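## Task

Put the removable shelf into the wall rack at the height marked by red labels and slide it all the way in. Every bottle must finish upright on that shelf, resting there on its own with no help from the robot. Then release it and move the grippers away.

## Robot and tools

Robot: two six-joint arms with parallel-jaw grippers, named left_arm and right_arm. Their bases sit at (-0.013, +0.304, 0) m and (+0.038, -0.328, 0) m, each yawed slightly. The names are labels only; left_arm is the one on the +y side. A shared scene frame is used for all reported poses: origin on the table surface midway between the bases, +x out over the table, +z up. Joint ranges (rad): waist -2.618 to 3.054, shoulder 0.000 to 3.142, elbow 0.000 to 3.142, wrist pitch -1.571 to 1.571, wrist yaw -1.571 to 1.571, wrist roll -2.094 to 2.094. Elbows never lock fully straight.

Gripper axes: the fingers extend along the gripper's own +z and close along its y. end_effector_position is the point between the pads, roughly 1 cm short of the tips. Printed positions can be off, more so at long reach.

The 14-number row (used by both motion tools): values in [-1, 1], always all 14 even if one arm stays still. Order: dx, dy, dz, rx, ry, rz, opening for left_arm, then the same seven for right_arm. The first six are an offset, not a pose: they are expressed in that gripper's own axes and counted from the gripper pose in the most recent result showing it (before any such result in a scene, or for a second call in one reply, from where the arm is when motion begins). Scale: 1.0 = 0.6 m for dx, dy, dz and 180 degrees for the rotation; rx, ry, rz form a single rotation vector. Sending zeros is not standing still: it pulls the arm back to that reference pose. Opening is absolute: +1 fully open (0.093 m), -1 closed.

execute_actions: argument actions is a list holding one item or nothing. Empty list = just read the state. {"rows": [...], "steps": n} plays up to 15 rows, one per 1/30 s step (steps defaults to 15, max 15); each row is measured from the same reference pose, not chained, and the last row repeats if rows run short. {"steps": n} alone is a wait of up to 300 steps counted from the previous result. Optional pictures (boolean) toggles the camera images. A rejected call moves nothing.

move: target is one 14-number row as above; each gripper travels in a straight line to its target, both finishing together, over 0.5 to 10 s (cut off at 10 s). speed is the path top speed in m/s, 0.002 to 0.5, default 0.25; rotation is capped at twice that in rad/s. Grippers may lag, drift or overshoot the speed, especially near full reach, and paths ignore obstacles and the other arm. Faster contact and targets set deeper past a surface mean harder impacts and pushes. Opening is applied when the move starts.

wait: seconds from 0 to 10; nothing new is commanded. zoom_image: camera is cam_left_wrist or cam_right_wrist, region [x0, y0, x1, y1] in pixels of that 504x504 image, top-left origin, at most 504 by 504. read_manual: returns only licence texts. finished_scene: pass the current scene number; ends and grades the scene irreversibly, then gives the next task if any.

Control limits: each step the commanded pose is clamped to within 70 mm and 16 degrees of the measured pose; position wins over orientation when both cannot be met. Friction may leave the hand up to about 31 mm from the command, so tiny commands may do nothing. After an action ends the arm only finishes its last clamped pose, so check the result and send the remainder. The simulation keeps running between calls.

Results: a state line per arm with end_effector_position (m) and end_effector_quat_wxyz; Joint positions, the last value per arm being finger opening in metres (floors at zero); joint torques (offset, noisy, nonzero in free air); grip_measured on the opening scale (pads meet near -0.94, each mm of object width adds about 0.0208, per-gripper bias up to 0.02). Sending a number below an object's width reading squeezes harder; to keep a grip, keep sending the closing value. "pose unreachable" means the clearance check altered or blocked an arm's command; HELD marks steps where this happened. A move adds a "move:" line: ending done, off_target, moving, held or fault, plus limits such as paced (pose clipped) or held (steps blocked, after which the arm may lurch fast), and each gripper's distance to its target. "Hand target" shows where the controller is currently driving each gripper. MOTOR HOT warns at 75 °C; OVER-TEMPERATURE FAULT means an arm stopped (90 °C) or went limp and fell (100 °C). Holding loads heats motors.

Cameras: cam_left_wrist and cam_right_wrist are wrist-mounted, 504x504, calibrated pinhole plus radial distortion; changed calibrations are listed in results.

Avoid: dropping or tipping bottles, letting anything leave the table, arms hitting or pressing each other, hard slams or shoves, and leaving the shelf supported by the grippers at the end. Random brief tugs on held parts or nudges to loose objects can occur.

Each tool is called after "Emit:" in YAML: its name, and indented under it one key for each argument.

## Session

I'll start by looking at the current state.

Emit:
execute_actions:
  actions: []

Scene clock: 0.00 s of 6000.00 s.
left_arm: end_effector_position=(+0.3524, +0.2393, +0.4114) grip_measured=+0.999 end_effector_quat_wxyz=(+0.715, +0.057, +0.694, -0.068) | right_arm: end_effector_position=(+0.4018, -0.3990, +0.4133) grip_measured=+1.000 end_effector_quat_wxyz=(+0.712, +0.069, +0.695, -0.070)
Joint positions: left_arm=[-0.01   1.033  1.048  0.016  0.006 -0.013  0.093] | right_arm=[-0.011  1.033  1.062 -0.005  0.011  0.001  0.093]
Joint velocities: left_arm=[-0.007  0.012 -0.007 -0.022  0.022 -0.066  0.   ] | right_arm=[-0.007  0.012 -0.007 -0.007 -0.022  0.007  0.   ]
Joint torques (N m, as the arm reports them, + toward a larger angle): no reading
Hand target (left_arm): +0.352, +0.239, +0.411; +0.715, +0.057, +0.694, -0.068
Hand target (right_arm): +0.402, -0.399, +0.413; +0.712, +0.069, +0.695, -0.070

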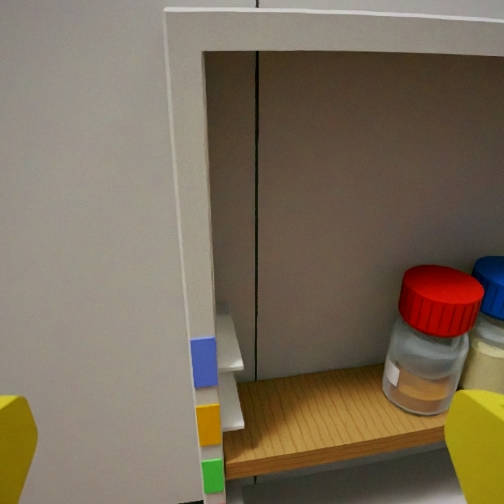

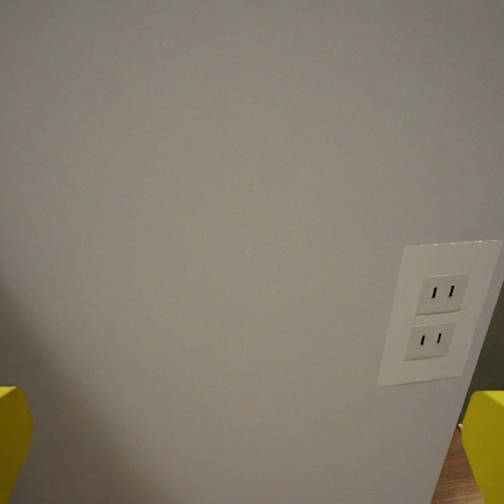

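Emit:
move:
  target: [0.1, 0, -0.25, 0.1, 0, 0, 1, 0.1, 0, -0.25, -0.22, 0, 0, 1]
  speed: 0.2

Scene clock: 8.13 s of 6000.00 s.
left_arm: end_effector_position=(+0.2081, +0.2636, +0.3554) grip_measured=+0.999 end_effector_quat_wxyz=(+0.697, +0.176, +0.676, -0.164) | right_arm: end_effector_position=(+0.2611, -0.3692, +0.3508) grip_measured=+1.000 end_effector_quat_wxyz=(+0.686, -0.176, +0.686, +0.167)
Joint positions: left_arm=[ 0.651  0.465  0.703 -0.193  0.974 -0.013  0.093] | right_arm=[-0.842  0.729  0.746 -0.05  -1.508 -0.044  0.093]
Joint velocities: left_arm=[ 0.002  0.002  0.007 -0.081  0.022 -0.007 -0.   ] | right_arm=[ 0.002 -0.002 -0.002  0.066 -0.022 -0.022  0.   ]
Joint torques (N m, as the arm reports them, + toward a larger angle): left_arm=[0.53 0.35 6.07 1.87 0.06 0.01] | right_arm=[-1.15 -1.02  6.54  1.82 -0.15 -0.17]
Hand target (left_arm): +0.206, +0.263, +0.347; +0.693, +0.175, +0.679, -0.169
Hand target (right_arm): +0.259, -0.368, +0.348; +0.687, -0.181, +0.684, +0.165
Off the commanded pose (left_arm): 0.009 m, 2 deg.
Off the commanded pose (right_arm): 0.005 m, 1 deg.
After step 90, 2.70 s passed at rest.
move: done
camera_calibration (this result's frames):
cam_left_wrist: T_world_to_cam=[[-0.469087, -0.882746, -0.0267502, 0.340516], [-0.348135, 0.212664, -0.913004, 0.380968], [0.81164, -0.418966, -0.407073, 0.170239], [0, 0, 0, 1]] pos_world=[0.154187, 0.290896, 0.426234]
cam_right_wrist: T_world_to_cam=[[0.457505, -0.8884, 0.0378669, -0.463272], [-0.367183, -0.227533, -0.90189, 0.368091], [0.809855, 0.398715, -0.430303, 0.168503], [0, 0, 0, 1]] pos_world=[0.210643, -0.395003, 0.422028]

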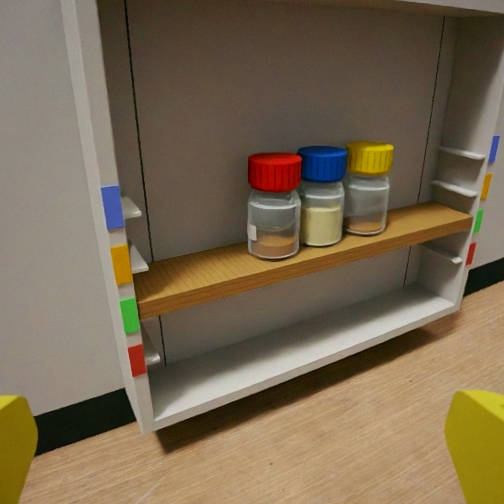

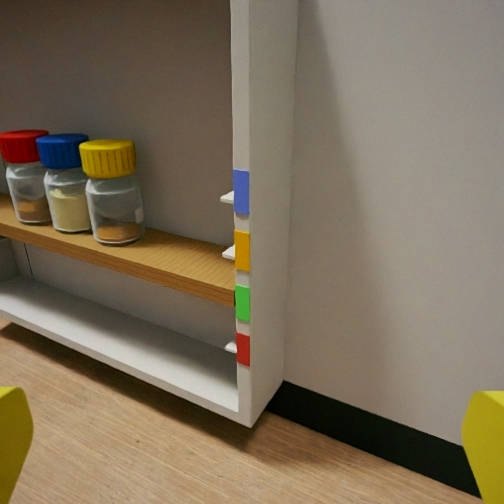

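Emit:
zoom_image:
  camera: "cam_left_wrist"
  region: [80, 170, 280, 440]

Emit:
zoom_image:
  camera: "cam_right_wrist"
  region: [0, 120, 300, 430]

Region (80, 170, 280, 440) of cam_left_wrist's 504x504 image, scaled by 1.867, with more detail than that image has; it fills the left 373 columns of this view, and the rest is white.

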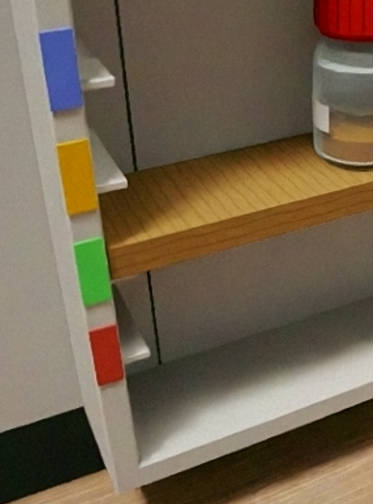

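Region (0, 120, 300, 430) of cam_right_wrist's 504x504 image, scaled by 1.626, with more detail than that image has; it fills the left 488 columns of this view, and the rest is white.

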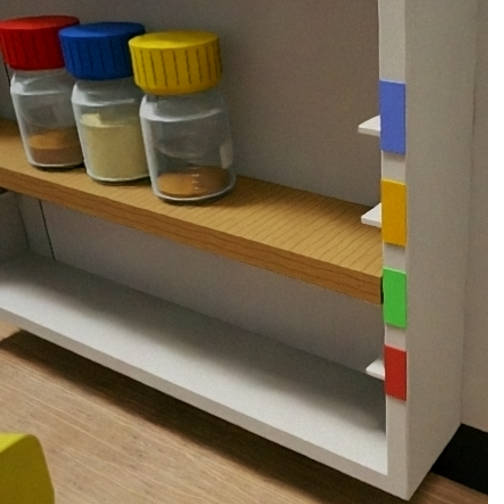

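Emit:
move:
  target: [0.2311, -0.0013, 0.3544, -0.129, -0.114, -0.4948, 0.5, 0.2147, 0.1793, 0.3573, 0.1225, -0.1225, 0.4932, 0.5]
  speed: 0.25

Scene clock: 112.40 s of 6000.00 s.
left_arm: end_effector_position=(+0.3958, +0.1725, +0.2152) grip_measured=+0.502 end_effector_quat_wxyz=(+0.491, -0.507, +0.501, -0.501) | right_arm: end_effector_position=(+0.3958, -0.1790, +0.2164) grip_measured=+0.502 end_effector_quat_wxyz=(+0.492, +0.507, +0.502, +0.499)
Joint positions: left_arm=[-0.335  1.506  0.59   0.899 -0.493 -1.595  0.069] | right_arm=[0.843 1.357 0.479 0.854 0.664 1.597 0.069]
Joint velocities: left_arm=[-0.012  0.017 -0.012 -0.007 -0.022 -0.066 -0.001] | right_arm=[ 0.007 -0.022  0.002  0.037 -0.037 -0.022 -0.001]
Joint torques (N m, as the arm reports them, + toward a larger angle): left_arm=[-0.72 -4.37 10.08  2.36 -0.24  0.04] | right_arm=[ 0.52 -3.9   9.48  2.57  0.11 -0.13]
Hand target (left_arm): +0.400, +0.168, +0.223; +0.493, -0.507, +0.490, -0.509
Hand target (right_arm): +0.398, -0.174, +0.226; +0.492, +0.508, +0.489, +0.511
Off the commanded pose (left_arm): 0.011 m, 1 deg.
Off the commanded pose (right_arm): 0.007 m, 1 deg.
After step 90, 97.33 s passed at rest.
move: off_target (left_arm)
camera_calibration (this result's frames):
cam_left_wrist: T_world_to_cam=[[0.0118723, 0.012983, 0.999845, -0.221403], [-0.433225, -0.901128, 0.0168453, 0.363474], [0.901208, -0.433358, -0.00507391, -0.196803], [0, 0, 0, 1]] pos_world=[0.337455, 0.245125, 0.214247]
cam_right_wrist: T_world_to_cam=[[-0.0333423, -0.0149886, -0.999332, 0.224167], [-0.43175, 0.901993, 0.000876539, 0.372001], [0.901377, 0.431491, -0.0365459, -0.189826], [0, 0, 0, 1]] pos_world=[0.33919, -0.250274, 0.216754]

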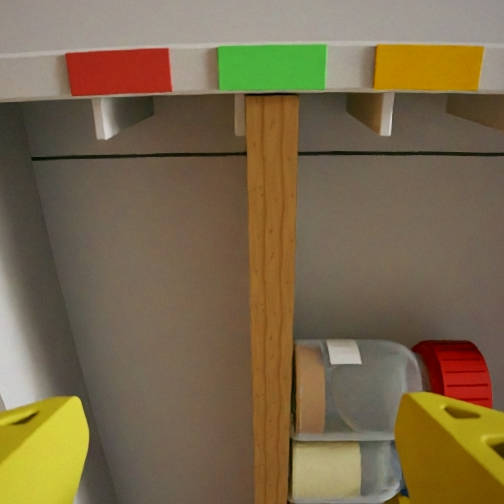

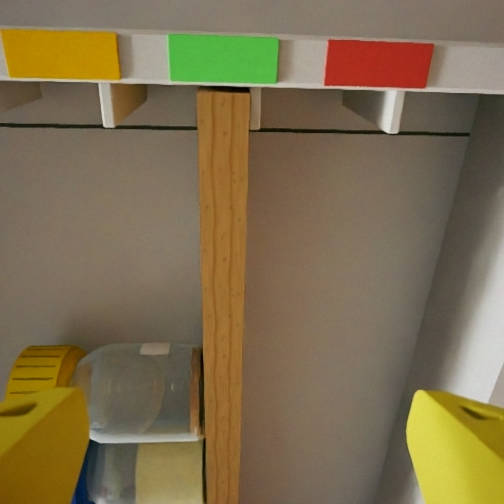

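Emit:
move:
  target: [0.01, -0.02, 0.125, 0.005, -0.001, 0.005, 0.5, 0.0133, 0.02, 0.125, -0.0057, -0.0006, -0.004, 0.5]
  speed: 0.1

Scene clock: 134.37 s of 6000.00 s.
left_arm: end_effector_position=(+0.4640, +0.1677, +0.2241) grip_measured=+0.502 end_effector_quat_wxyz=(+0.500, -0.502, +0.497, -0.501) | right_arm: end_effector_position=(+0.4648, -0.1711, +0.2166) grip_measured=+0.502 end_effector_quat_wxyz=(+0.497, +0.504, +0.510, +0.489)
Joint positions: left_arm=[-0.256  1.728  0.848  0.882 -0.422 -1.577  0.069] | right_arm=[0.725 1.603 0.708 0.863 0.552 1.574 0.069]
Joint velocities: left_arm=[-0.012 -0.007  0.007  0.007  0.037 -0.066  0.001] | right_arm=[-0.007 -0.007 -0.007  0.007 -0.066 -0.007  0.   ]
Joint torques (N m, as the arm reports them, + toward a larger angle): left_arm=[ 0.41 -6.37 10.26  2.14  0.07  0.13] | right_arm=[-1.06 -6.36  9.46  2.61 -0.08 -0.24]
Hand target (left_arm): +0.471, +0.167, +0.225; +0.501, -0.499, +0.500, -0.500
Hand target (right_arm): +0.471, -0.170, +0.227; +0.501, +0.499, +0.501, +0.499
Off the commanded pose (left_arm): 0.007 m, 1 deg.
Off the commanded pose (right_arm): 0.012 m, 2 deg.
After step 90, 17.83 s passed at rest.
move: off_target (right_arm)
camera_calibration (this result's frames):
cam_left_wrist: T_world_to_cam=[[-0.0054035, 0.00376512, 0.999978, -0.221478], [-0.425223, -0.905088, 0.00111009, 0.388988], [0.905072, -0.425208, 0.00649166, -0.266052], [0, 0, 0, 1]] pos_world=[0.405006, 0.239775, 0.222768]
cam_right_wrist: T_world_to_cam=[[-0.0421727, -0.0405958, -0.998285, 0.226345], [-0.426771, 0.904165, -0.0187394, 0.396954], [0.903376, 0.425249, -0.0554562, -0.253388], [0, 0, 0, 1]] pos_world=[0.407859, -0.24197, 0.219344]

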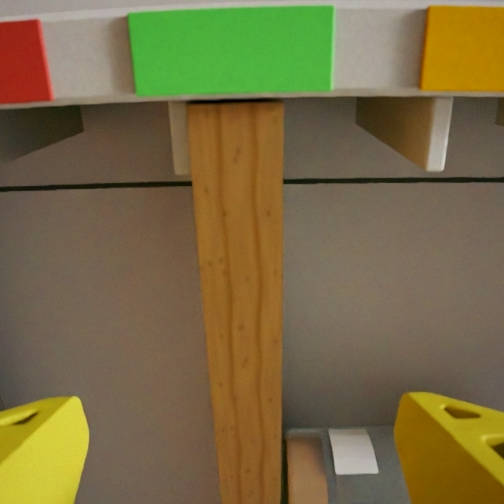

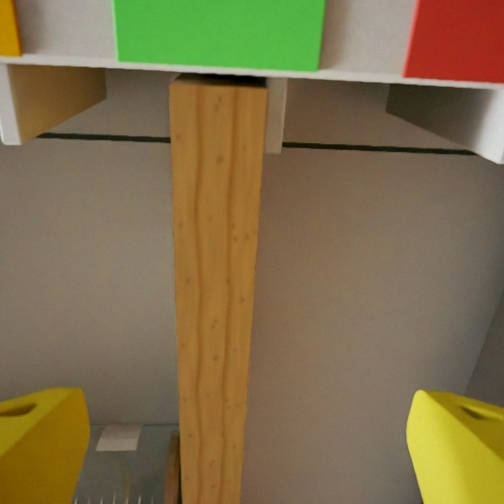

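Emit:
move:
  target: [0.0, -0.003, 0.1067, -0.0006, 0.0013, 0.002, 0.5, 0.0, 0.0225, 0.105, -0.018, 0.0006, 0.0045, 0.5]
  speed: 0.06

Scene clock: 150.17 s of 6000.00 s.
left_arm: end_effector_position=(+0.5211, +0.1685, +0.2248) grip_measured=+0.502 end_effector_quat_wxyz=(+0.500, -0.503, +0.497, -0.500) | right_arm: end_effector_position=(+0.5221, -0.1704, +0.2172) grip_measured=+0.502 end_effector_quat_wxyz=(+0.503, +0.499, +0.502, +0.495)
Joint positions: left_arm=[-0.195  1.901  1.079  0.823 -0.363 -1.576  0.069] | right_arm=[0.643 1.794 0.902 0.89  0.471 1.561 0.069]
Joint velocities: left_arm=[-0.017 -0.022 -0.017  0.007  0.037 -0.007 -0.   ] | right_arm=[-0.007 -0.007 -0.002  0.037 -0.022  0.007 -0.001]
Joint torques (N m, as the arm reports them, + toward a larger angle): left_arm=[ 0.44 -8.15 10.37  2.15  0.04  0.14] | right_arm=[-1.08 -8.28  9.52  2.65 -0.09 -0.23]
Hand target (left_arm): +0.528, +0.168, +0.225; +0.501, -0.500, +0.500, -0.500
Hand target (right_arm): +0.528, -0.171, +0.228; +0.508, +0.492, +0.493, +0.507
Off the commanded pose (left_arm): 0.007 m, 0 deg.
Off the commanded pose (right_arm): 0.013 m, 2 deg.
After step 90, 11.40 s passed at rest.
move: off_target (right_arm)
camera_calibration (this result's frames):
cam_left_wrist: T_world_to_cam=[[-0.00438014, 0.00286319, 0.999986, -0.222248], [-0.42384, -0.905737, 0.000736824, 0.413502], [0.905726, -0.423831, 0.00518078, -0.317671], [0, 0, 0, 1]] pos_world=[0.462008, 0.240522, 0.223586]
cam_right_wrist: T_world_to_cam=[[-0.0173556, -0.0380114, -0.999127, 0.216992], [-0.424994, 0.904792, -0.02704, 0.421738], [0.90503, 0.424154, -0.0318579, -0.31156], [0, 0, 0, 1]] pos_world=[0.464974, -0.241187, 0.21828]

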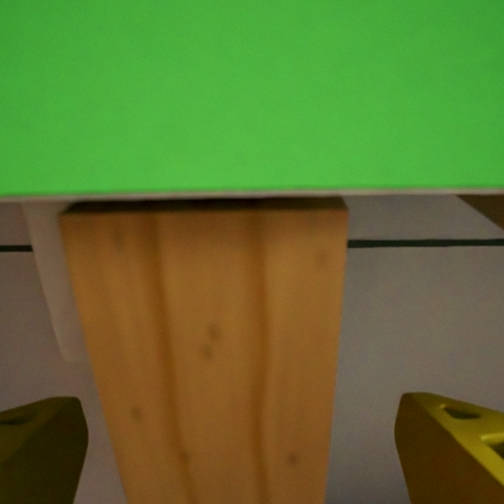

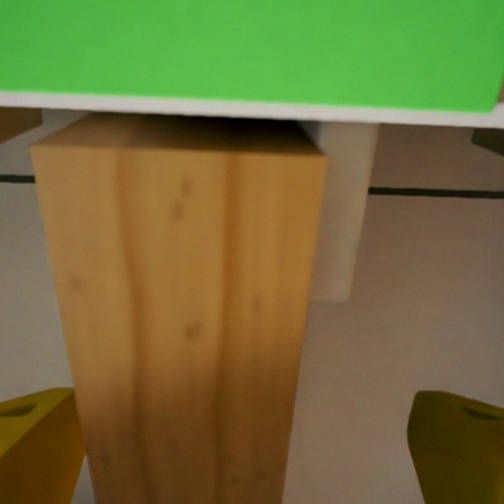

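Emit:
move:
  target: [0.0, 0.002, 0.0, 0, 0, 0, 0.5, 0.0, 0.03, 0.0, -0.008, 0.0, 0.006, 0.5]
  speed: 0.03

Scene clock: 157.43 s of 6000.00 s.
left_arm: end_effector_position=(+0.5211, +0.1684, +0.2245) grip_measured=+0.502 end_effector_quat_wxyz=(+0.500, -0.503, +0.497, -0.500) | right_arm: end_effector_position=(+0.5210, -0.1707, +0.2175) grip_measured=+0.502 end_effector_quat_wxyz=(+0.501, +0.500, +0.506, +0.492)
Joint positions: left_arm=[-0.195  1.901  1.079  0.822 -0.362 -1.576  0.069] | right_arm=[0.643 1.783 0.902 0.867 0.47  1.562 0.069]
Joint velocities: left_arm=[0.007 0.002 0.027 0.022 0.037 0.022 0.001] | right_arm=[-0.017  0.007  0.002  0.051  0.022  0.037 -0.   ]
Joint torques (N m, as the arm reports them, + toward a larger angle): left_arm=[-0.08 -9.29  7.97  2.32 -0.1   0.07] | right_arm=[ -0.3  -10.43   9.13   2.46   0.03  -0.14]
Hand target (left_arm): +0.521, +0.169, +0.224; +0.500, -0.503, +0.497, -0.500
Hand target (right_arm): +0.522, -0.170, +0.235; +0.505, +0.497, +0.491, +0.507
Off the commanded pose (left_arm): 0.001 m, 0 deg.
Off the commanded pose (right_arm): 0.018 m, 2 deg.
After step 90, 3.33 s passed at rest.
move: off_target (right_arm)
camera_calibration (this result's frames):
cam_left_wrist: T_world_to_cam=[[-0.00330569, 0.0024666, 0.999991, -0.222477], [-0.42453, -0.905413, 0.00082993, 0.413671], [0.905408, -0.424524, 0.00404016, -0.317186], [0, 0, 0, 1]] pos_world=[0.462063, 0.240439, 0.223414]
cam_right_wrist: T_world_to_cam=[[-0.0271638, -0.0411001, -0.998786, 0.22185], [-0.426622, 0.904068, -0.0255997, 0.42196], [0.904022, 0.425408, -0.0420921, -0.307503], [0, 0, 0, 1]] pos_world=[0.464033, -0.241548, 0.219439]

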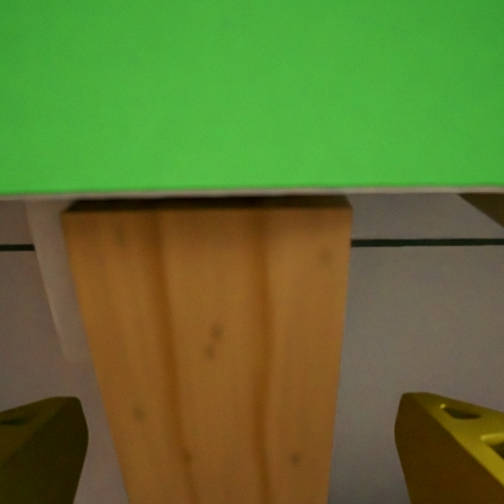

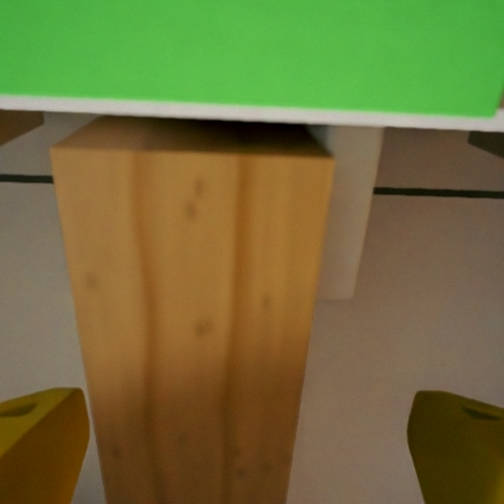

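Emit:
move:
  target: [0.0, 0.0, 0.0, 0, 0, 0, 0.5, 0.0, 0.047, 0.004, -0.014, 0.0, 0.006, 0.5]
  speed: 0.03

Scene clock: 163.13 s of 6000.00 s.
left_arm: end_effector_position=(+0.5211, +0.1684, +0.2245) grip_measured=+0.502 end_effector_quat_wxyz=(+0.500, -0.503, +0.497, -0.500) | right_arm: end_effector_position=(+0.5220, -0.1702, +0.2272) grip_measured=+0.502 end_effector_quat_wxyz=(+0.502, +0.499, +0.503, +0.495)
Joint positions: left_arm=[-0.195  1.901  1.079  0.822 -0.362 -1.576  0.069] | right_arm=[0.643 1.768 0.921 0.841 0.47  1.562 0.069]
Joint velocities: left_arm=[-0.012 -0.007 -0.027 -0.007 -0.051 -0.066 -0.   ] | right_arm=[-0.022 -0.007  0.002 -0.095 -0.066  0.022  0.   ]
Joint torques (N m, as the arm reports them, + toward a larger angle): left_arm=[-0.04 -9.46  8.15  2.27 -0.1   0.06] | right_arm=[ -0.52 -10.28   9.56   2.46  -0.01  -0.2 ]
Hand target (left_arm): +0.521, +0.168, +0.225; +0.500, -0.503, +0.497, -0.500
Hand target (right_arm): +0.523, -0.170, +0.246; +0.507, +0.494, +0.490, +0.508
Off the commanded pose (left_arm): 0.000 m, 0 deg.
Off the commanded pose (right_arm): 0.019 m, 2 deg.
After step 90, 1.43 s passed at rest.
move: off_target (right_arm)
camera_calibration (this result's frames):
cam_left_wrist: T_world_to_cam=[[-0.00330569, 0.0024666, 0.999991, -0.222477], [-0.42453, -0.905413, 0.00082993, 0.413671], [0.905408, -0.424524, 0.00404016, -0.317186], [0, 0, 0, 1]] pos_world=[0.462063, 0.240439, 0.223414]
cam_right_wrist: T_world_to_cam=[[-0.0200168, -0.0374999, -0.999096, 0.228498], [-0.426439, 0.90416, -0.0253928, 0.422054], [0.904295, 0.425545, -0.0340898, -0.310068], [0, 0, 0, 1]] pos_world=[0.464947, -0.241088, 0.228439]

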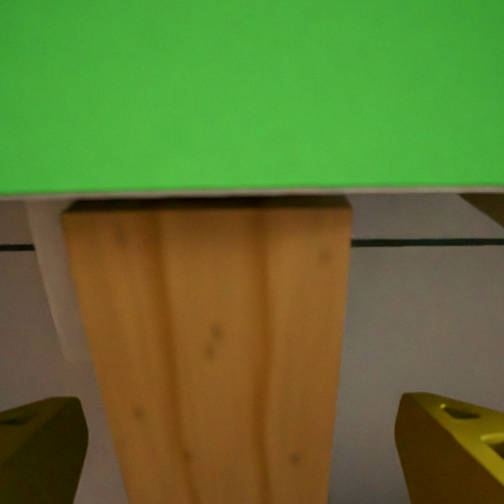

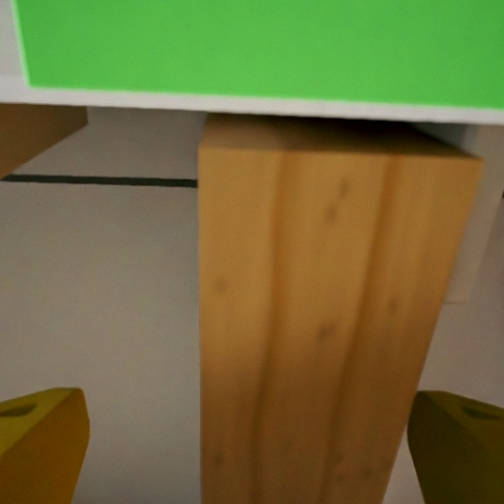

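Emit:
move:
  target: [0.0, 0.0, 0.0, 0, 0, 0, 0.5, 0.0, -0.006, 0.0, -0.008, 0.0, 0.006, 0.5]
  speed: 0.03

Scene clock: 172.40 s of 6000.00 s.
left_arm: end_effector_position=(+0.5211, +0.1684, +0.2245) grip_measured=+0.502 end_effector_quat_wxyz=(+0.500, -0.503, +0.497, -0.500) | right_arm: end_effector_position=(+0.5235, -0.1694, +0.2292) grip_measured=+0.502 end_effector_quat_wxyz=(+0.505, +0.497, +0.494, +0.505)
Joint positions: left_arm=[-0.195  1.901  1.079  0.822 -0.362 -1.576  0.069] | right_arm=[0.643 1.784 0.921 0.885 0.47  1.564 0.069]
Joint velocities: left_arm=[ 0.002  0.007 -0.022 -0.007  0.022  0.066 -0.001] | right_arm=[ 0.007  0.007  0.002  0.007 -0.022  0.022  0.   ]
Joint torques (N m, as the arm reports them, + toward a larger angle): left_arm=[-0.02 -9.4   8.13  2.26 -0.1   0.07] | right_arm=[-0.34 -8.34  5.79  2.63  0.01 -0.13]
Hand target (left_arm): +0.521, +0.168, +0.225; +0.500, -0.503, +0.497, -0.500
Hand target (right_arm): +0.522, -0.170, +0.224; +0.504, +0.498, +0.492, +0.506
Off the commanded pose (left_arm): 0.000 m, 0 deg.
Off the commanded pose (right_arm): 0.006 m, 0 deg.
After step 90, 5.50 s passed at rest.
move: done
camera_calibration (this result's frames):
cam_left_wrist: T_world_to_cam=[[-0.00330569, 0.0024666, 0.999991, -0.222477], [-0.42453, -0.905413, 0.00082993, 0.413671], [0.905408, -0.424524, 0.00404016, -0.317186], [0, 0, 0, 1]] pos_world=[0.462063, 0.240439, 0.223414]
cam_right_wrist: T_world_to_cam=[[0.00450649, -0.0232433, -0.99972, 0.220271], [-0.425858, 0.904499, -0.0229491, 0.421252], [0.904779, 0.425842, -0.00582224, -0.318442], [0, 0, 0, 1]] pos_world=[0.46652, -0.240296, 0.228023]

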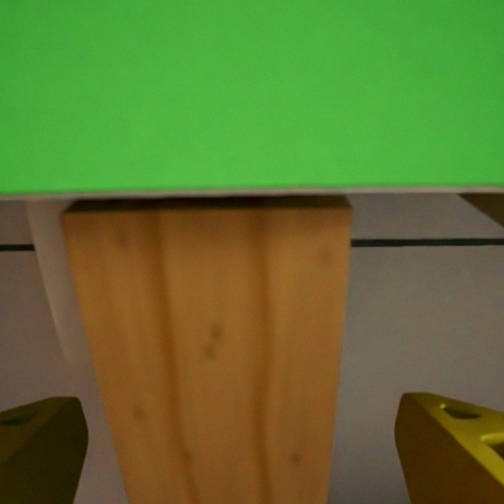

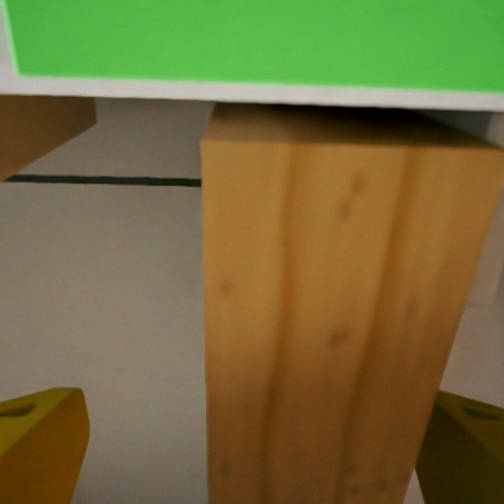

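Emit:
move:
  target: [0.0, 0.0, 0.0, 0, 0, 0, 0.5, 0.0, -0.02, -0.002, 0.006, 0.001, -0.001, 0.5]
  speed: 0.03

Scene clock: 176.77 s of 6000.00 s.
left_arm: end_effector_position=(+0.5211, +0.1684, +0.2245) grip_measured=+0.502 end_effector_quat_wxyz=(+0.500, -0.503, +0.497, -0.500) | right_arm: end_effector_position=(+0.5235, -0.1694, +0.2304) grip_measured=+0.502 end_effector_quat_wxyz=(+0.505, +0.497, +0.491, +0.507)
Joint positions: left_arm=[-0.195  1.901  1.079  0.822 -0.362 -1.576  0.069] | right_arm=[0.643 1.784 0.921 0.89  0.47  1.566 0.069]
Joint velocities: left_arm=[-0.007 -0.002 -0.017 -0.022 -0.022 -0.037  0.001] | right_arm=[-0.007  0.007 -0.002 -0.022 -0.081 -0.037 -0.001]
Joint torques (N m, as the arm reports them, + toward a larger angle): left_arm=[-0.05 -9.42  8.15  2.27 -0.09  0.06] | right_arm=[-0.33 -7.86  5.72  2.49 -0.02 -0.13]
Hand target (left_arm): +0.521, +0.168, +0.225; +0.500, -0.503, +0.497, -0.500
Hand target (right_arm): +0.522, -0.169, +0.217; +0.500, +0.500, +0.500, +0.500
Off the commanded pose (left_arm): 0.000 m, 0 deg.
Off the commanded pose (right_arm): 0.013 m, 1 deg.
After step 90, 0.67 s passed at rest.
move: off_target (right_arm)
camera_calibration (this result's frames):
cam_left_wrist: T_world_to_cam=[[-0.00330569, 0.0024666, 0.999991, -0.222477], [-0.42453, -0.905413, 0.00082993, 0.413671], [0.905408, -0.424524, 0.00404016, -0.317186], [0, 0, 0, 1]] pos_world=[0.462063, 0.240439, 0.223414]
cam_right_wrist: T_world_to_cam=[[0.00928074, -0.0193159, -0.99977, 0.219645], [-0.425782, 0.904572, -0.0214291, 0.420902], [0.904778, 0.425883, 0.000170758, -0.31978], [0, 0, 0, 1]] pos_world=[0.466504, -0.240305, 0.228669]

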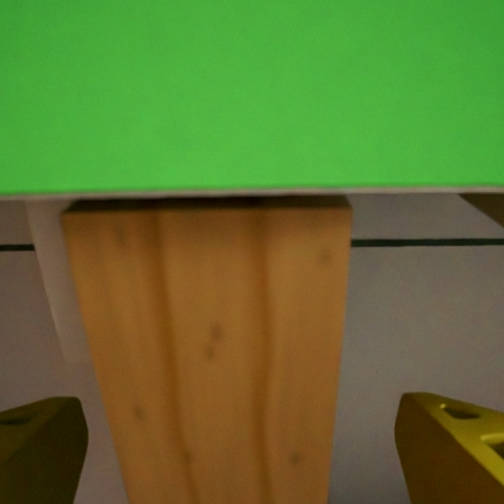

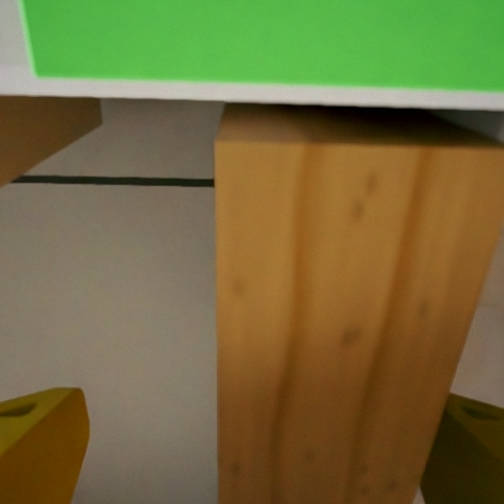

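Emit:
move:
  target: [0.0, 0.0, 0.0, 0, 0, 0, 0.5, 0.0, -0.0135, 0.0, 0.0095, -0.005, 0.0, 0.5]
  speed: 0.03

Scene clock: 181.33 s of 6000.00 s.
left_arm: end_effector_position=(+0.5211, +0.1684, +0.2245) grip_measured=+0.502 end_effector_quat_wxyz=(+0.500, -0.503, +0.497, -0.500) | right_arm: end_effector_position=(+0.5236, -0.1709, +0.2234) grip_measured=+0.502 end_effector_quat_wxyz=(+0.501, +0.505, +0.497, +0.497)
Joint positions: left_arm=[-0.195  1.901  1.079  0.822 -0.362 -1.576  0.069] | right_arm=[0.643 1.784 0.921 0.859 0.479 1.575 0.069]
Joint velocities: left_arm=[-0.007  0.017 -0.007 -0.022  0.022 -0.037  0.   ] | right_arm=[-0.012 -0.012 -0.002  0.007  0.066 -0.022 -0.001]
Joint torques (N m, as the arm reports them, + toward a larger angle): left_arm=[-0.07 -9.41  8.12  2.26 -0.08  0.06] | right_arm=[ 0.17 -8.51  7.77  2.46  0.14 -0.14]
Hand target (left_arm): +0.521, +0.168, +0.225; +0.500, -0.503, +0.497, -0.500
Hand target (right_arm): +0.524, -0.169, +0.222; +0.501, +0.508, +0.495, +0.496
Off the commanded pose (left_arm): 0.000 m, 0 deg.
Off the commanded pose (right_arm): 0.002 m, 0 deg.
After step 90, 0.77 s passed at rest.
move: done
camera_calibration (this result's frames):
cam_left_wrist: T_world_to_cam=[[-0.00330569, 0.0024666, 0.999991, -0.222477], [-0.42453, -0.905413, 0.00082993, 0.413671], [0.905408, -0.424524, 0.00404016, -0.317186], [0, 0, 0, 1]] pos_world=[0.462063, 0.240439, 0.223414]
cam_right_wrist: T_world_to_cam=[[-0.0188145, -0.0237164, -0.999542, 0.226516], [-0.418059, 0.908317, -0.0136827, 0.417006], [0.908225, 0.41761, -0.0270043, -0.316338], [0, 0, 0, 1]] pos_world=[0.4659, -0.241296, 0.223575]

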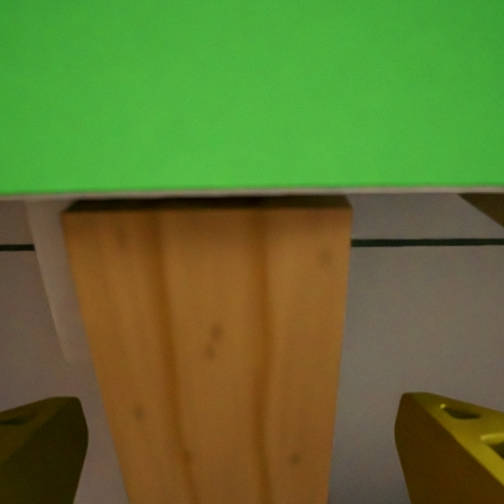

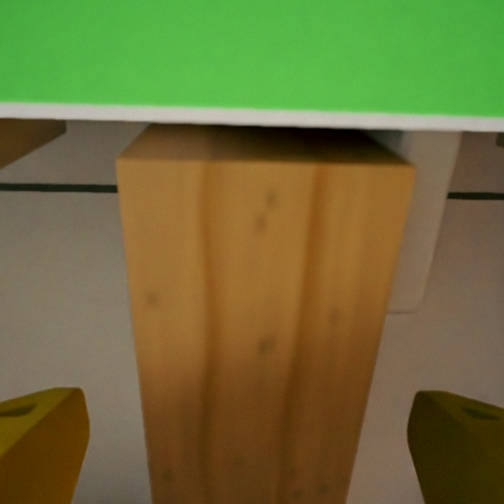

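Emit:
execute_actions:
  actions:
    - {"rows": [[0,0,0,0,0,0,-0.82,0,0,0,0,0,0,-0.82]], "steps": 15}

Scene clock: 189.50 s of 6000.00 s.
left_arm: end_effector_position=(+0.5211, +0.1684, +0.2265) grip_measured=-0.757 end_effector_quat_wxyz=(+0.498, -0.505, +0.491, -0.506) | right_arm: end_effector_position=(+0.5234, -0.1712, +0.2261) grip_measured=-0.736 end_effector_quat_wxyz=(+0.502, +0.505, +0.492, +0.501)
Joint positions: left_arm=[-0.195  1.901  1.079  0.831 -0.362 -1.589  0.009] | right_arm=[0.643 1.783 0.921 0.868 0.48  1.581 0.01 ]
Joint velocities: left_arm=[-0.012 -0.007  0.002  0.007  0.037  0.022 -0.   ] | right_arm=[ 0.032 -0.002 -0.017  0.051  0.007 -0.022  0.   ]
Joint torques (N m, as the arm reports them, + toward a larger angle): left_arm=[-0.07 -9.46  8.15  2.19 -0.08  0.18] | right_arm=[-0.32 -8.86  7.35  2.33  0.   -0.22]
Hand target (left_arm): +0.521, +0.168, +0.225; +0.500, -0.503, +0.497, -0.500
Hand target (right_arm): +0.524, -0.171, +0.223; +0.501, +0.505, +0.497, +0.497
Off the commanded pose (left_arm): 0.002 m, 1 deg.
Off the commanded pose (right_arm): 0.003 m, 1 deg.
Steps of this call (steps 1 to 90: nothing new was sent; then 4.67 s passed at rest; steps 91 to 105: all 15 steps of this action). Readings (end_effector_position):
91: left_arm (+0.5211, +0.1684, +0.2245) | right_arm (+0.5236, -0.1711, +0.2230)
92: left_arm (+0.5211, +0.1684, +0.2245) | right_arm (+0.5236, -0.1711, +0.2230)
94: left_arm (+0.5211, +0.1684, +0.2246) | right_arm (+0.5236, -0.1711, +0.2242)
98: left_arm (+0.5211, +0.1684, +0.2265) | right_arm (+0.5234, -0.1712, +0.2261)
105: the state above
camera_calibration (this result's frames):
cam_left_wrist: T_world_to_cam=[[-0.0116001, 0.0181151, 0.999769, -0.222771], [-0.424626, -0.905296, 0.0114765, 0.411286], [0.905295, -0.424394, 0.0181936, -0.320355], [0, 0, 0, 1]] pos_world=[0.462074, 0.240415, 0.223828]
cam_right_wrist: T_world_to_cam=[[-0.00923042, -0.0135567, -0.999865, 0.225986], [-0.416916, 0.908905, -0.00847458, 0.415546], [0.908898, 0.416782, -0.0140416, -0.319478], [0, 0, 0, 1]] pos_world=[0.465707, -0.241476, 0.224991]

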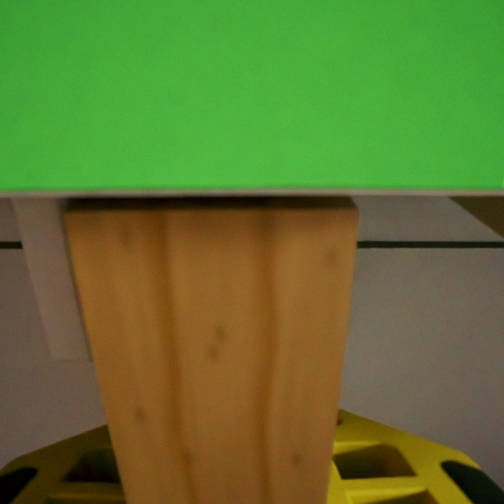

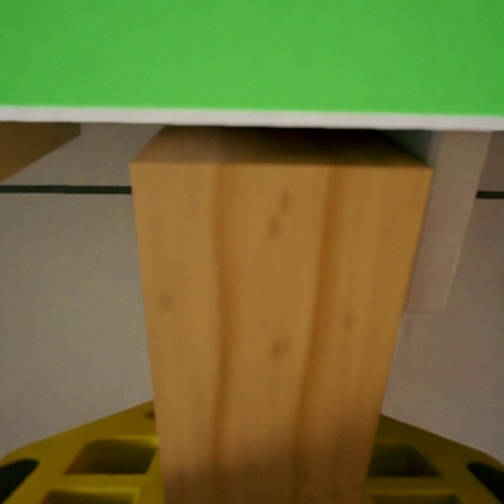

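Emit:
move:
  target: [0.0, -0.01, -0.085, 0, 0, 0, -0.82, 0.0, 0.014, -0.085, 0, 0, 0, -0.82]
  speed: 0.03

Scene clock: 194.53 s of 6000.00 s.
left_arm: end_effector_position=(+0.4784, +0.1671, +0.2260) grip_measured=-0.757 end_effector_quat_wxyz=(+0.492, -0.509, +0.496, -0.503) | right_arm: end_effector_position=(+0.4794, -0.1720, +0.2262) grip_measured=-0.736 end_effector_quat_wxyz=(+0.496, +0.511, +0.497, +0.496)
Joint positions: left_arm=[-0.238  1.761  0.912  0.839 -0.4   -1.599  0.009] | right_arm=[0.704 1.633 0.772 0.843 0.543 1.594 0.01 ]
Joint velocities: left_arm=[ 0.002 -0.022 -0.012 -0.022  0.007 -0.051 -0.   ] | right_arm=[-0.017 -0.017 -0.007 -0.11  -0.051 -0.007  0.   ]
Joint torques (N m, as the arm reports them, + toward a larger angle): left_arm=[ -0.75 -10.21   5.92   2.39  -0.27   0.14] | right_arm=[ 0.66 -9.84  6.04  2.53  0.12 -0.27]
Hand target (left_arm): +0.471, +0.168, +0.233; +0.497, -0.505, +0.491, -0.506
Hand target (right_arm): +0.473, -0.171, +0.234; +0.501, +0.506, +0.492, +0.502
Off the commanded pose (left_arm): 0.010 m, 1 deg.
Off the commanded pose (right_arm): 0.011 m, 1 deg.
After step 90, 0.03 s passed at rest.
move: off_target (right_arm)
camera_calibration (this result's frames):
cam_left_wrist: T_world_to_cam=[[0.00617846, 0.0209718, 0.999761, -0.231691], [-0.429153, -0.902974, 0.0215937, 0.391498], [0.903211, -0.429184, 0.00342113, -0.277131], [0, 0, 0, 1]] pos_world=[0.419751, 0.239432, 0.22413]
cam_right_wrist: T_world_to_cam=[[-0.0306588, -0.0127155, -0.999449, 0.235996], [-0.415542, 0.909573, 0.00117503, 0.395266], [0.909057, 0.415349, -0.0331702, -0.275106], [0, 0, 0, 1]] pos_world=[0.421573, -0.242257, 0.226277]

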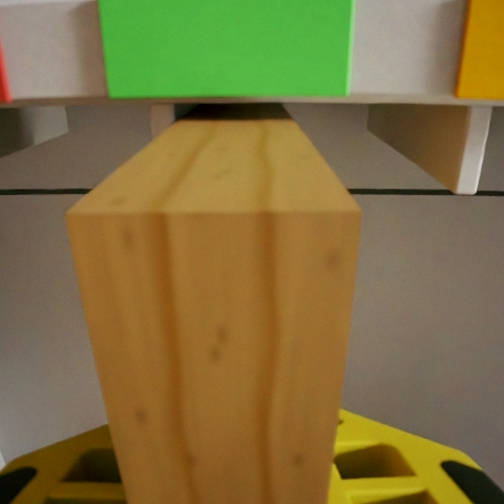

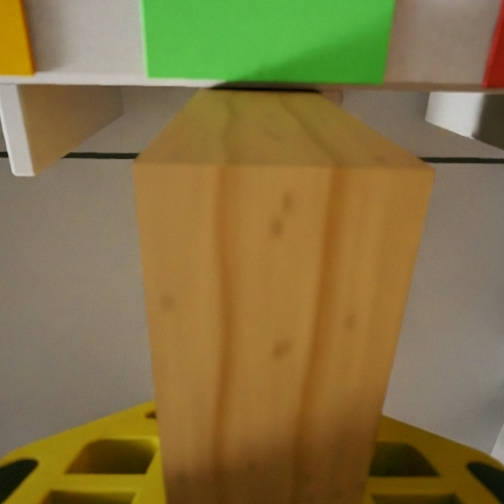

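Emit:
move:
  target: [-0.002, -0.014, -0.1, 0.011, -0.0012, 0.0006, -0.82, 0.002, 0.014, -0.1017, -0.0125, 0, -0.0006, -0.82]
  speed: 0.03

Scene clock: 202.70 s of 6000.00 s.
left_arm: end_effector_position=(+0.4228, +0.1655, +0.1949) grip_measured=-0.756 end_effector_quat_wxyz=(-0.466, +0.530, -0.519, +0.482) | right_arm: end_effector_position=(+0.4217, -0.1724, +0.1977) grip_measured=-0.736 end_effector_quat_wxyz=(+0.479, +0.530, +0.518, +0.470)
Joint positions: left_arm=[-0.311  1.612  0.697  0.803 -0.464 -1.648  0.009] | right_arm=[0.812 1.473 0.582 0.767 0.653 1.648 0.01 ]
Joint velocities: left_arm=[ 0.002 -0.007  0.002 -0.007  0.022 -0.037 -0.001] | right_arm=[-0.012 -0.002 -0.017  0.051 -0.037 -0.037 -0.   ]
Joint torques (N m, as the arm reports them, + toward a larger angle): left_arm=[ -0.47 -10.3    7.78   3.11  -0.4    0.58] | right_arm=[ 0.59 -9.17  7.65  3.43  0.2  -0.78]
Hand target (left_arm): +0.418, +0.169, +0.235; -0.500, +0.504, -0.487, +0.509
Hand target (right_arm): +0.418, -0.172, +0.235; +0.504, +0.506, +0.487, +0.502
Off the commanded pose (left_arm): 0.040 m, 7 deg.
Off the commanded pose (right_arm): 0.038 m, 7 deg.
After step 90, 2.87 s passed at rest.
move: off_target (left_arm, right_arm)
camera_calibration (this result's frames):
cam_left_wrist: T_world_to_cam=[[0.0959198, 0.0237735, 0.995105, -0.237673], [-0.431215, -0.900042, 0.0630679, 0.359109], [0.897136, -0.435153, -0.0760804, -0.208444], [0, 0, 0, 1]] pos_world=[0.364653, 0.238159, 0.198003]
cam_right_wrist: T_world_to_cam=[[-0.113052, -0.0229925, -0.993323, 0.237525], [-0.410019, 0.911719, 0.0255616, 0.364893], [0.905043, 0.410171, -0.112499, -0.206942], [0, 0, 0, 1]] pos_world=[0.363758, -0.242337, 0.203331]

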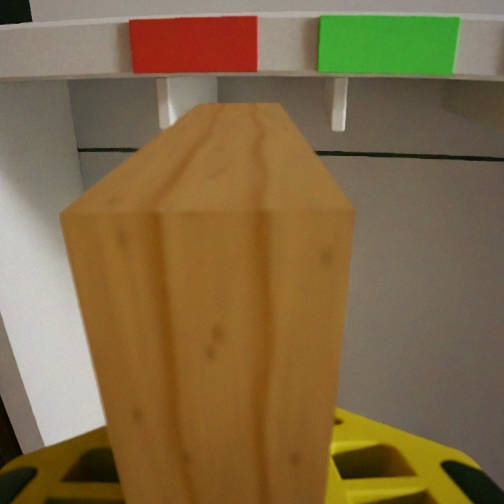

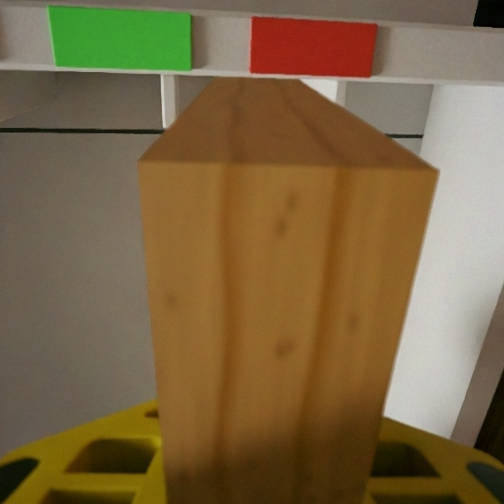

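Emit:
move:
  target: [-0.0033, -0.0438, -0.0132, 0.074, -0.003, 0.0015, -0.82, 0.0, 0.039, -0.011, -0.073, 0.0024, 0.003, -0.82]
  speed: 0.03

Scene clock: 218.97 s of 6000.00 s.
left_arm: end_effector_position=(+0.4194, +0.1660, +0.1936) grip_measured=-0.757 end_effector_quat_wxyz=(+0.498, -0.500, +0.490, -0.512) | right_arm: end_effector_position=(+0.4199, -0.1722, +0.1926) grip_measured=-0.736 end_effector_quat_wxyz=(+0.506, +0.501, +0.489, +0.503)
Joint positions: left_arm=[-0.317  1.7    0.626  1.097 -0.473 -1.584  0.009] | right_arm=[0.817 1.592 0.5   1.116 0.656 1.566 0.01 ]
Joint velocities: left_arm=[-0.012 -0.007 -0.012  0.037  0.051 -0.007 -0.   ] | right_arm=[-0.002  0.002  0.012  0.007 -0.037 -0.022  0.   ]
Joint torques (N m, as the arm reports them, + toward a larger angle): left_arm=[-0.2  -7.34  6.86  3.39 -0.23  0.58] | right_arm=[-0.14 -7.02  6.1   3.57  0.   -0.76]
Hand target (left_arm): +0.416, +0.168, +0.221; +0.526, -0.475, +0.460, -0.534
Hand target (right_arm): +0.417, -0.173, +0.220; +0.529, +0.477, +0.462, +0.528
Off the commanded pose (left_arm): 0.028 m, 6 deg.
Off the commanded pose (right_arm): 0.029 m, 6 deg.
After step 90, 9.17 s passed at rest.
move: off_target (left_arm, right_arm)
camera_calibration (this result's frames):
cam_left_wrist: T_world_to_cam=[[-0.0239065, 0.0211928, 0.99949, -0.186282], [-0.434348, -0.900703, 0.00870913, 0.370094], [0.900428, -0.433918, 0.0307377, -0.227522], [0, 0, 0, 1]] pos_world=[0.361163, 0.238566, 0.189958]
cam_right_wrist: T_world_to_cam=[[0.00400362, -0.016994, -0.999848, 0.185374], [-0.414859, 0.909725, -0.0171234, 0.373926], [0.909877, 0.414864, -0.00340792, -0.228181], [0, 0, 0, 1]] pos_world=[0.362001, -0.242355, 0.190971]

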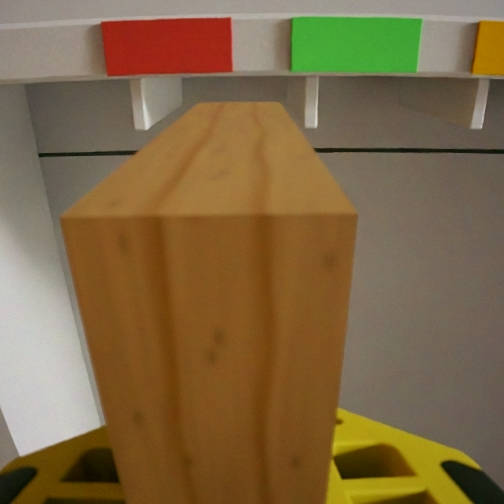

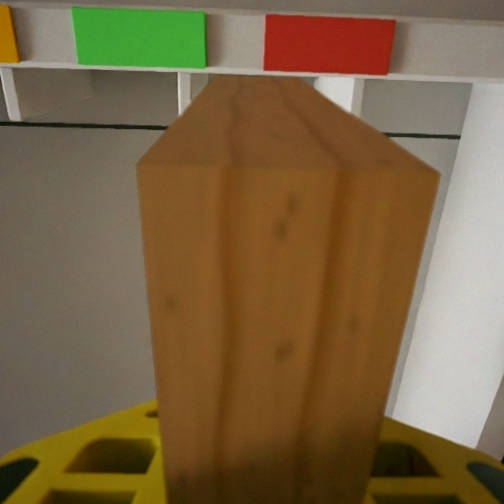

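Emit:
zoom_image:
  camera: "cam_right_wrist"
  region: [160, 40, 400, 140]

Emit:
zoom_image:
  camera: "cam_left_wrist"
  region: [100, 40, 340, 140]

Region (160, 40, 400, 140) of cam_right_wrist's 504x504 image, scaled by 2.100, with more detail than that image has; it fills the top 210 rows of this view, and the rest is white.

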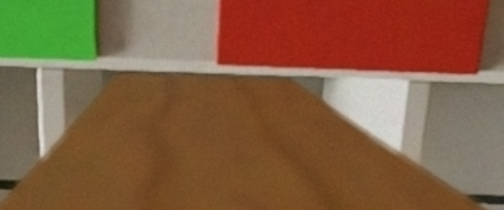

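Region (100, 40, 340, 140) of cam_left_wrist's 504x504 image, scaled by 2.100, with more detail than that image has; it fills the top 210 rows of this view, and the rest is white.

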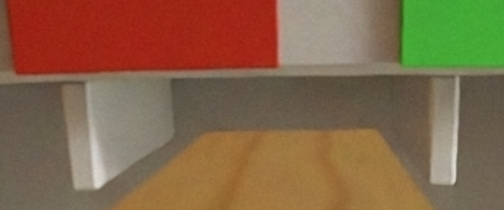

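Emit:
execute_actions:
  actions:
    - {"rows": [ [-0.0025,-0.0461,-0.0016,0.0335,-0.0031,0.0004,-0.82,-0.0004,0.0464,-0.0005,-0.0315,-0.0002,0.0018,-0.82], [-0.0029,-0.0464,0.0017,0.0335,-0.0031,0.0004,-0.82,0.0002,0.0471,0.0029,-0.0315,-0.0002,0.0018,-0.82], [-0.0032,-0.0466,0.0049,0.0335,-0.0031,0.0004,-0.82,0.0008,0.0478,0.0062,-0.0315,-0.0002,0.0018,-0.82], [-0.0036,-0.0469,0.0081,0.0335,-0.0031,0.0004,-0.82,0.0015,0.0485,0.0095,-0.0315,-0.0002,0.0018,-0.82], [-0.0039,-0.0472,0.0114,0.0335,-0.0031,0.0004,-0.82,0.0021,0.0492,0.0129,-0.0315,-0.0002,0.0018,-0.82], [-0.0042,-0.0475,0.0146,0.0335,-0.0031,0.0004,-0.82,0.0027,0.0499,0.0162,-0.0315,-0.0002,0.0018,-0.82], [-0.0046,-0.0478,0.0178,0.0335,-0.0031,0.0004,-0.82,0.0033,0.0506,0.0195,-0.0315,-0.0002,0.0018,-0.82], [-0.0049,-0.048,0.0211,0.0335,-0.0031,0.0004,-0.82,0.0039,0.0514,0.0229,-0.0315,-0.0002,0.0018,-0.82], [-0.0053,-0.0483,0.0243,0.0335,-0.0031,0.0004,-0.82,0.0045,0.0521,0.0262,-0.0315,-0.0002,0.0018,-0.82], [-0.0056,-0.0486,0.0275,0.0335,-0.0031,0.0004,-0.82,0.0051,0.0528,0.0295,-0.0315,-0.0002,0.0018,-0.82], [-0.0059,-0.0489,0.0308,0.0335,-0.0031,0.0004,-0.82,0.0057,0.0535,0.0329,-0.0315,-0.0002,0.0018,-0.82], [-0.0063,-0.0492,0.034,0.0335,-0.0031,0.0004,-0.82,0.0064,0.0542,0.0362,-0.0315,-0.0002,0.0018,-0.82], [-0.0066,-0.0494,0.0372,0.0335,-0.0031,0.0004,-0.82,0.007,0.0549,0.0395,-0.0315,-0.0002,0.0018,-0.82], [-0.007,-0.0497,0.0405,0.0335,-0.0031,0.0004,-0.82,0.0076,0.0556,0.0429,-0.0315,-0.0002,0.0018,-0.82], [-0.0073,-0.05,0.0437,0.0335,-0.0031,0.0004,-0.82,0.0082,0.0563,0.0462,-0.0315,-0.0002,0.0018,-0.82] ], "steps": 15}
  pictures: false

Emit:
wait:
  seconds: 0.5

Scene clock: 259.23 s of 6000.00 s.
left_arm: end_effector_position=(+0.4295, +0.1701, +0.1826) grip_measured=-0.757 end_effector_quat_wxyz=(+0.494, -0.508, +0.491, -0.506) | right_arm: end_effector_position=(+0.4328, -0.1680, +0.1855) grip_measured=-0.736 end_effector_quat_wxyz=(+0.502, +0.503, +0.499, +0.496)
Joint positions: left_arm=[-0.294  1.748  0.65   1.1   -0.462 -1.6    0.009] | right_arm=[0.799 1.641 0.546 1.089 0.634 1.572 0.01 ]
Joint velocities: left_arm=[ 0.085  0.11   0.198 -0.051  0.095 -0.022 -0.   ] | right_arm=[-0.105  0.115  0.237 -0.037 -0.183 -0.007  0.   ]
Joint torques (N m, as the arm reports them, + toward a larger angle): left_arm=[ 1.09 -7.62 10.93  3.04 -0.04  0.65] | right_arm=[-1.58 -7.72  9.98  3.38  0.   -0.73]
Hand target (left_arm): +0.440, +0.172, +0.224; +0.527, -0.476, +0.461, -0.532
Hand target (right_arm): +0.443, -0.170, +0.227; +0.529, +0.479, +0.462, +0.526
Off the commanded pose (left_arm): 0.044 m, 7 deg.
Off the commanded pose (right_arm): 0.044 m, 7 deg.
Steps of this call (steps 1 to 90: nothing new was sent; then 36.77 s passed at rest; steps 91 to 105: all 15 steps of this action). Readings (end_effector_position):
91: left_arm (+0.4194, +0.1660, +0.1949) | right_arm (+0.4199, -0.1722, +0.1938)
92: left_arm (+0.4194, +0.1660, +0.1949) | right_arm (+0.4199, -0.1722, +0.1937)
94: left_arm (+0.4195, +0.1659, +0.1942) | right_arm (+0.4199, -0.1721, +0.1933)
98: left_arm (+0.4207, +0.1660, +0.1878) | right_arm (+0.4214, -0.1721, +0.1879)
105: the state above

Scene clock: 259.73 s of 6000.00 s.
left_arm: end_effector_position=(+0.4333, +0.1707, +0.1844) grip_measured=-0.757 end_effector_quat_wxyz=(+0.495, -0.508, +0.490, -0.507) | right_arm: end_effector_position=(+0.4367, -0.1675, +0.1875) grip_measured=-0.736 end_effector_quat_wxyz=(+0.503, +0.502, +0.499, +0.496)
Joint positions: left_arm=[-0.287  1.754  0.664  1.094 -0.454 -1.599  0.009] | right_arm=[0.791 1.647 0.562 1.082 0.625 1.57  0.01 ]
Joint velocities: left_arm=[-0.012 -0.002 -0.002 -0.051  0.007 -0.051 -0.   ] | right_arm=[ 0.007  0.002  0.012 -0.007 -0.022 -0.007 -0.   ]
Joint torques (N m, as the arm reports them, + toward a larger angle): left_arm=[ 0.9  -7.7  10.82  3.06  0.04  0.64] | right_arm=[-1.51 -7.77  9.94  3.36 -0.05 -0.73]
Hand target (left_arm): +0.440, +0.172, +0.224; +0.527, -0.476, +0.461, -0.532
Hand target (right_arm): +0.443, -0.170, +0.227; +0.529, +0.480, +0.462, +0.526
Off the commanded pose (left_arm): 0.041 m, 7 deg.
Off the commanded pose (right_arm): 0.041 m, 7 deg.
Steps of this call (steps 1 to 15: nothing new was sent). Readings (end_effector_position):
1: left_arm (+0.4313, +0.1704, +0.1835) | right_arm (+0.4346, -0.1677, +0.1865)
2: left_arm (+0.4325, +0.1705, +0.1842) | right_arm (+0.4358, -0.1676, +0.1871)
4: left_arm (+0.4333, +0.1707, +0.1852) | right_arm (+0.4367, -0.1676, +0.1880)
8: left_arm (+0.4333, +0.1707, +0.1846) | right_arm (+0.4367, -0.1675, +0.1876)
15: the state above
camera_calibration (this result's frames):
cam_left_wrist: T_world_to_cam=[[-0.00687104, 0.026607, 0.999622, -0.185195], [-0.424945, -0.904971, 0.0211667, 0.374836], [0.905193, -0.424639, 0.0175246, -0.238958], [0, 0, 0, 1]] pos_world=[0.374316, 0.242672, 0.181379]
cam_right_wrist: T_world_to_cam=[[-0.0172255, -0.0291617, -0.999426, 0.1875], [-0.420475, 0.907101, -0.0192207, 0.378983], [0.907141, 0.419902, -0.027887, -0.238844], [0, 0, 0, 1]] pos_world=[0.379248, -0.238016, 0.188016]

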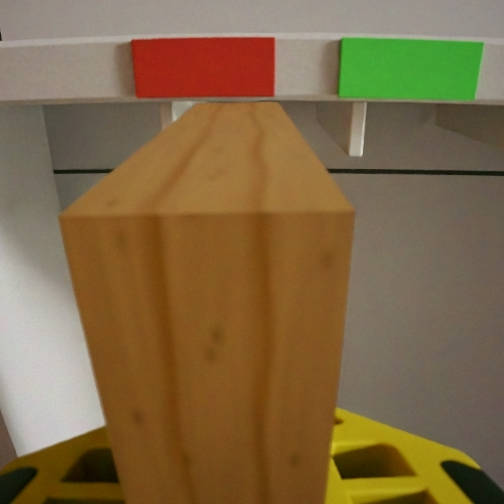

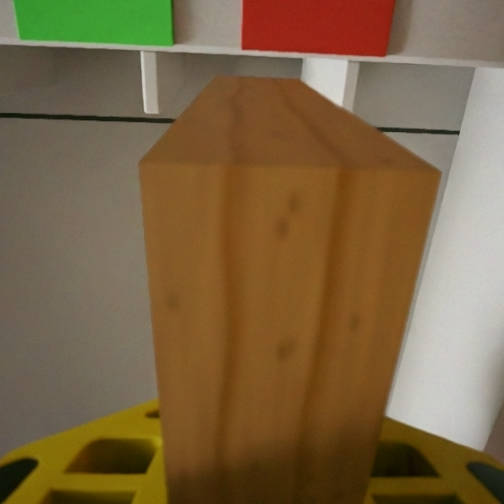

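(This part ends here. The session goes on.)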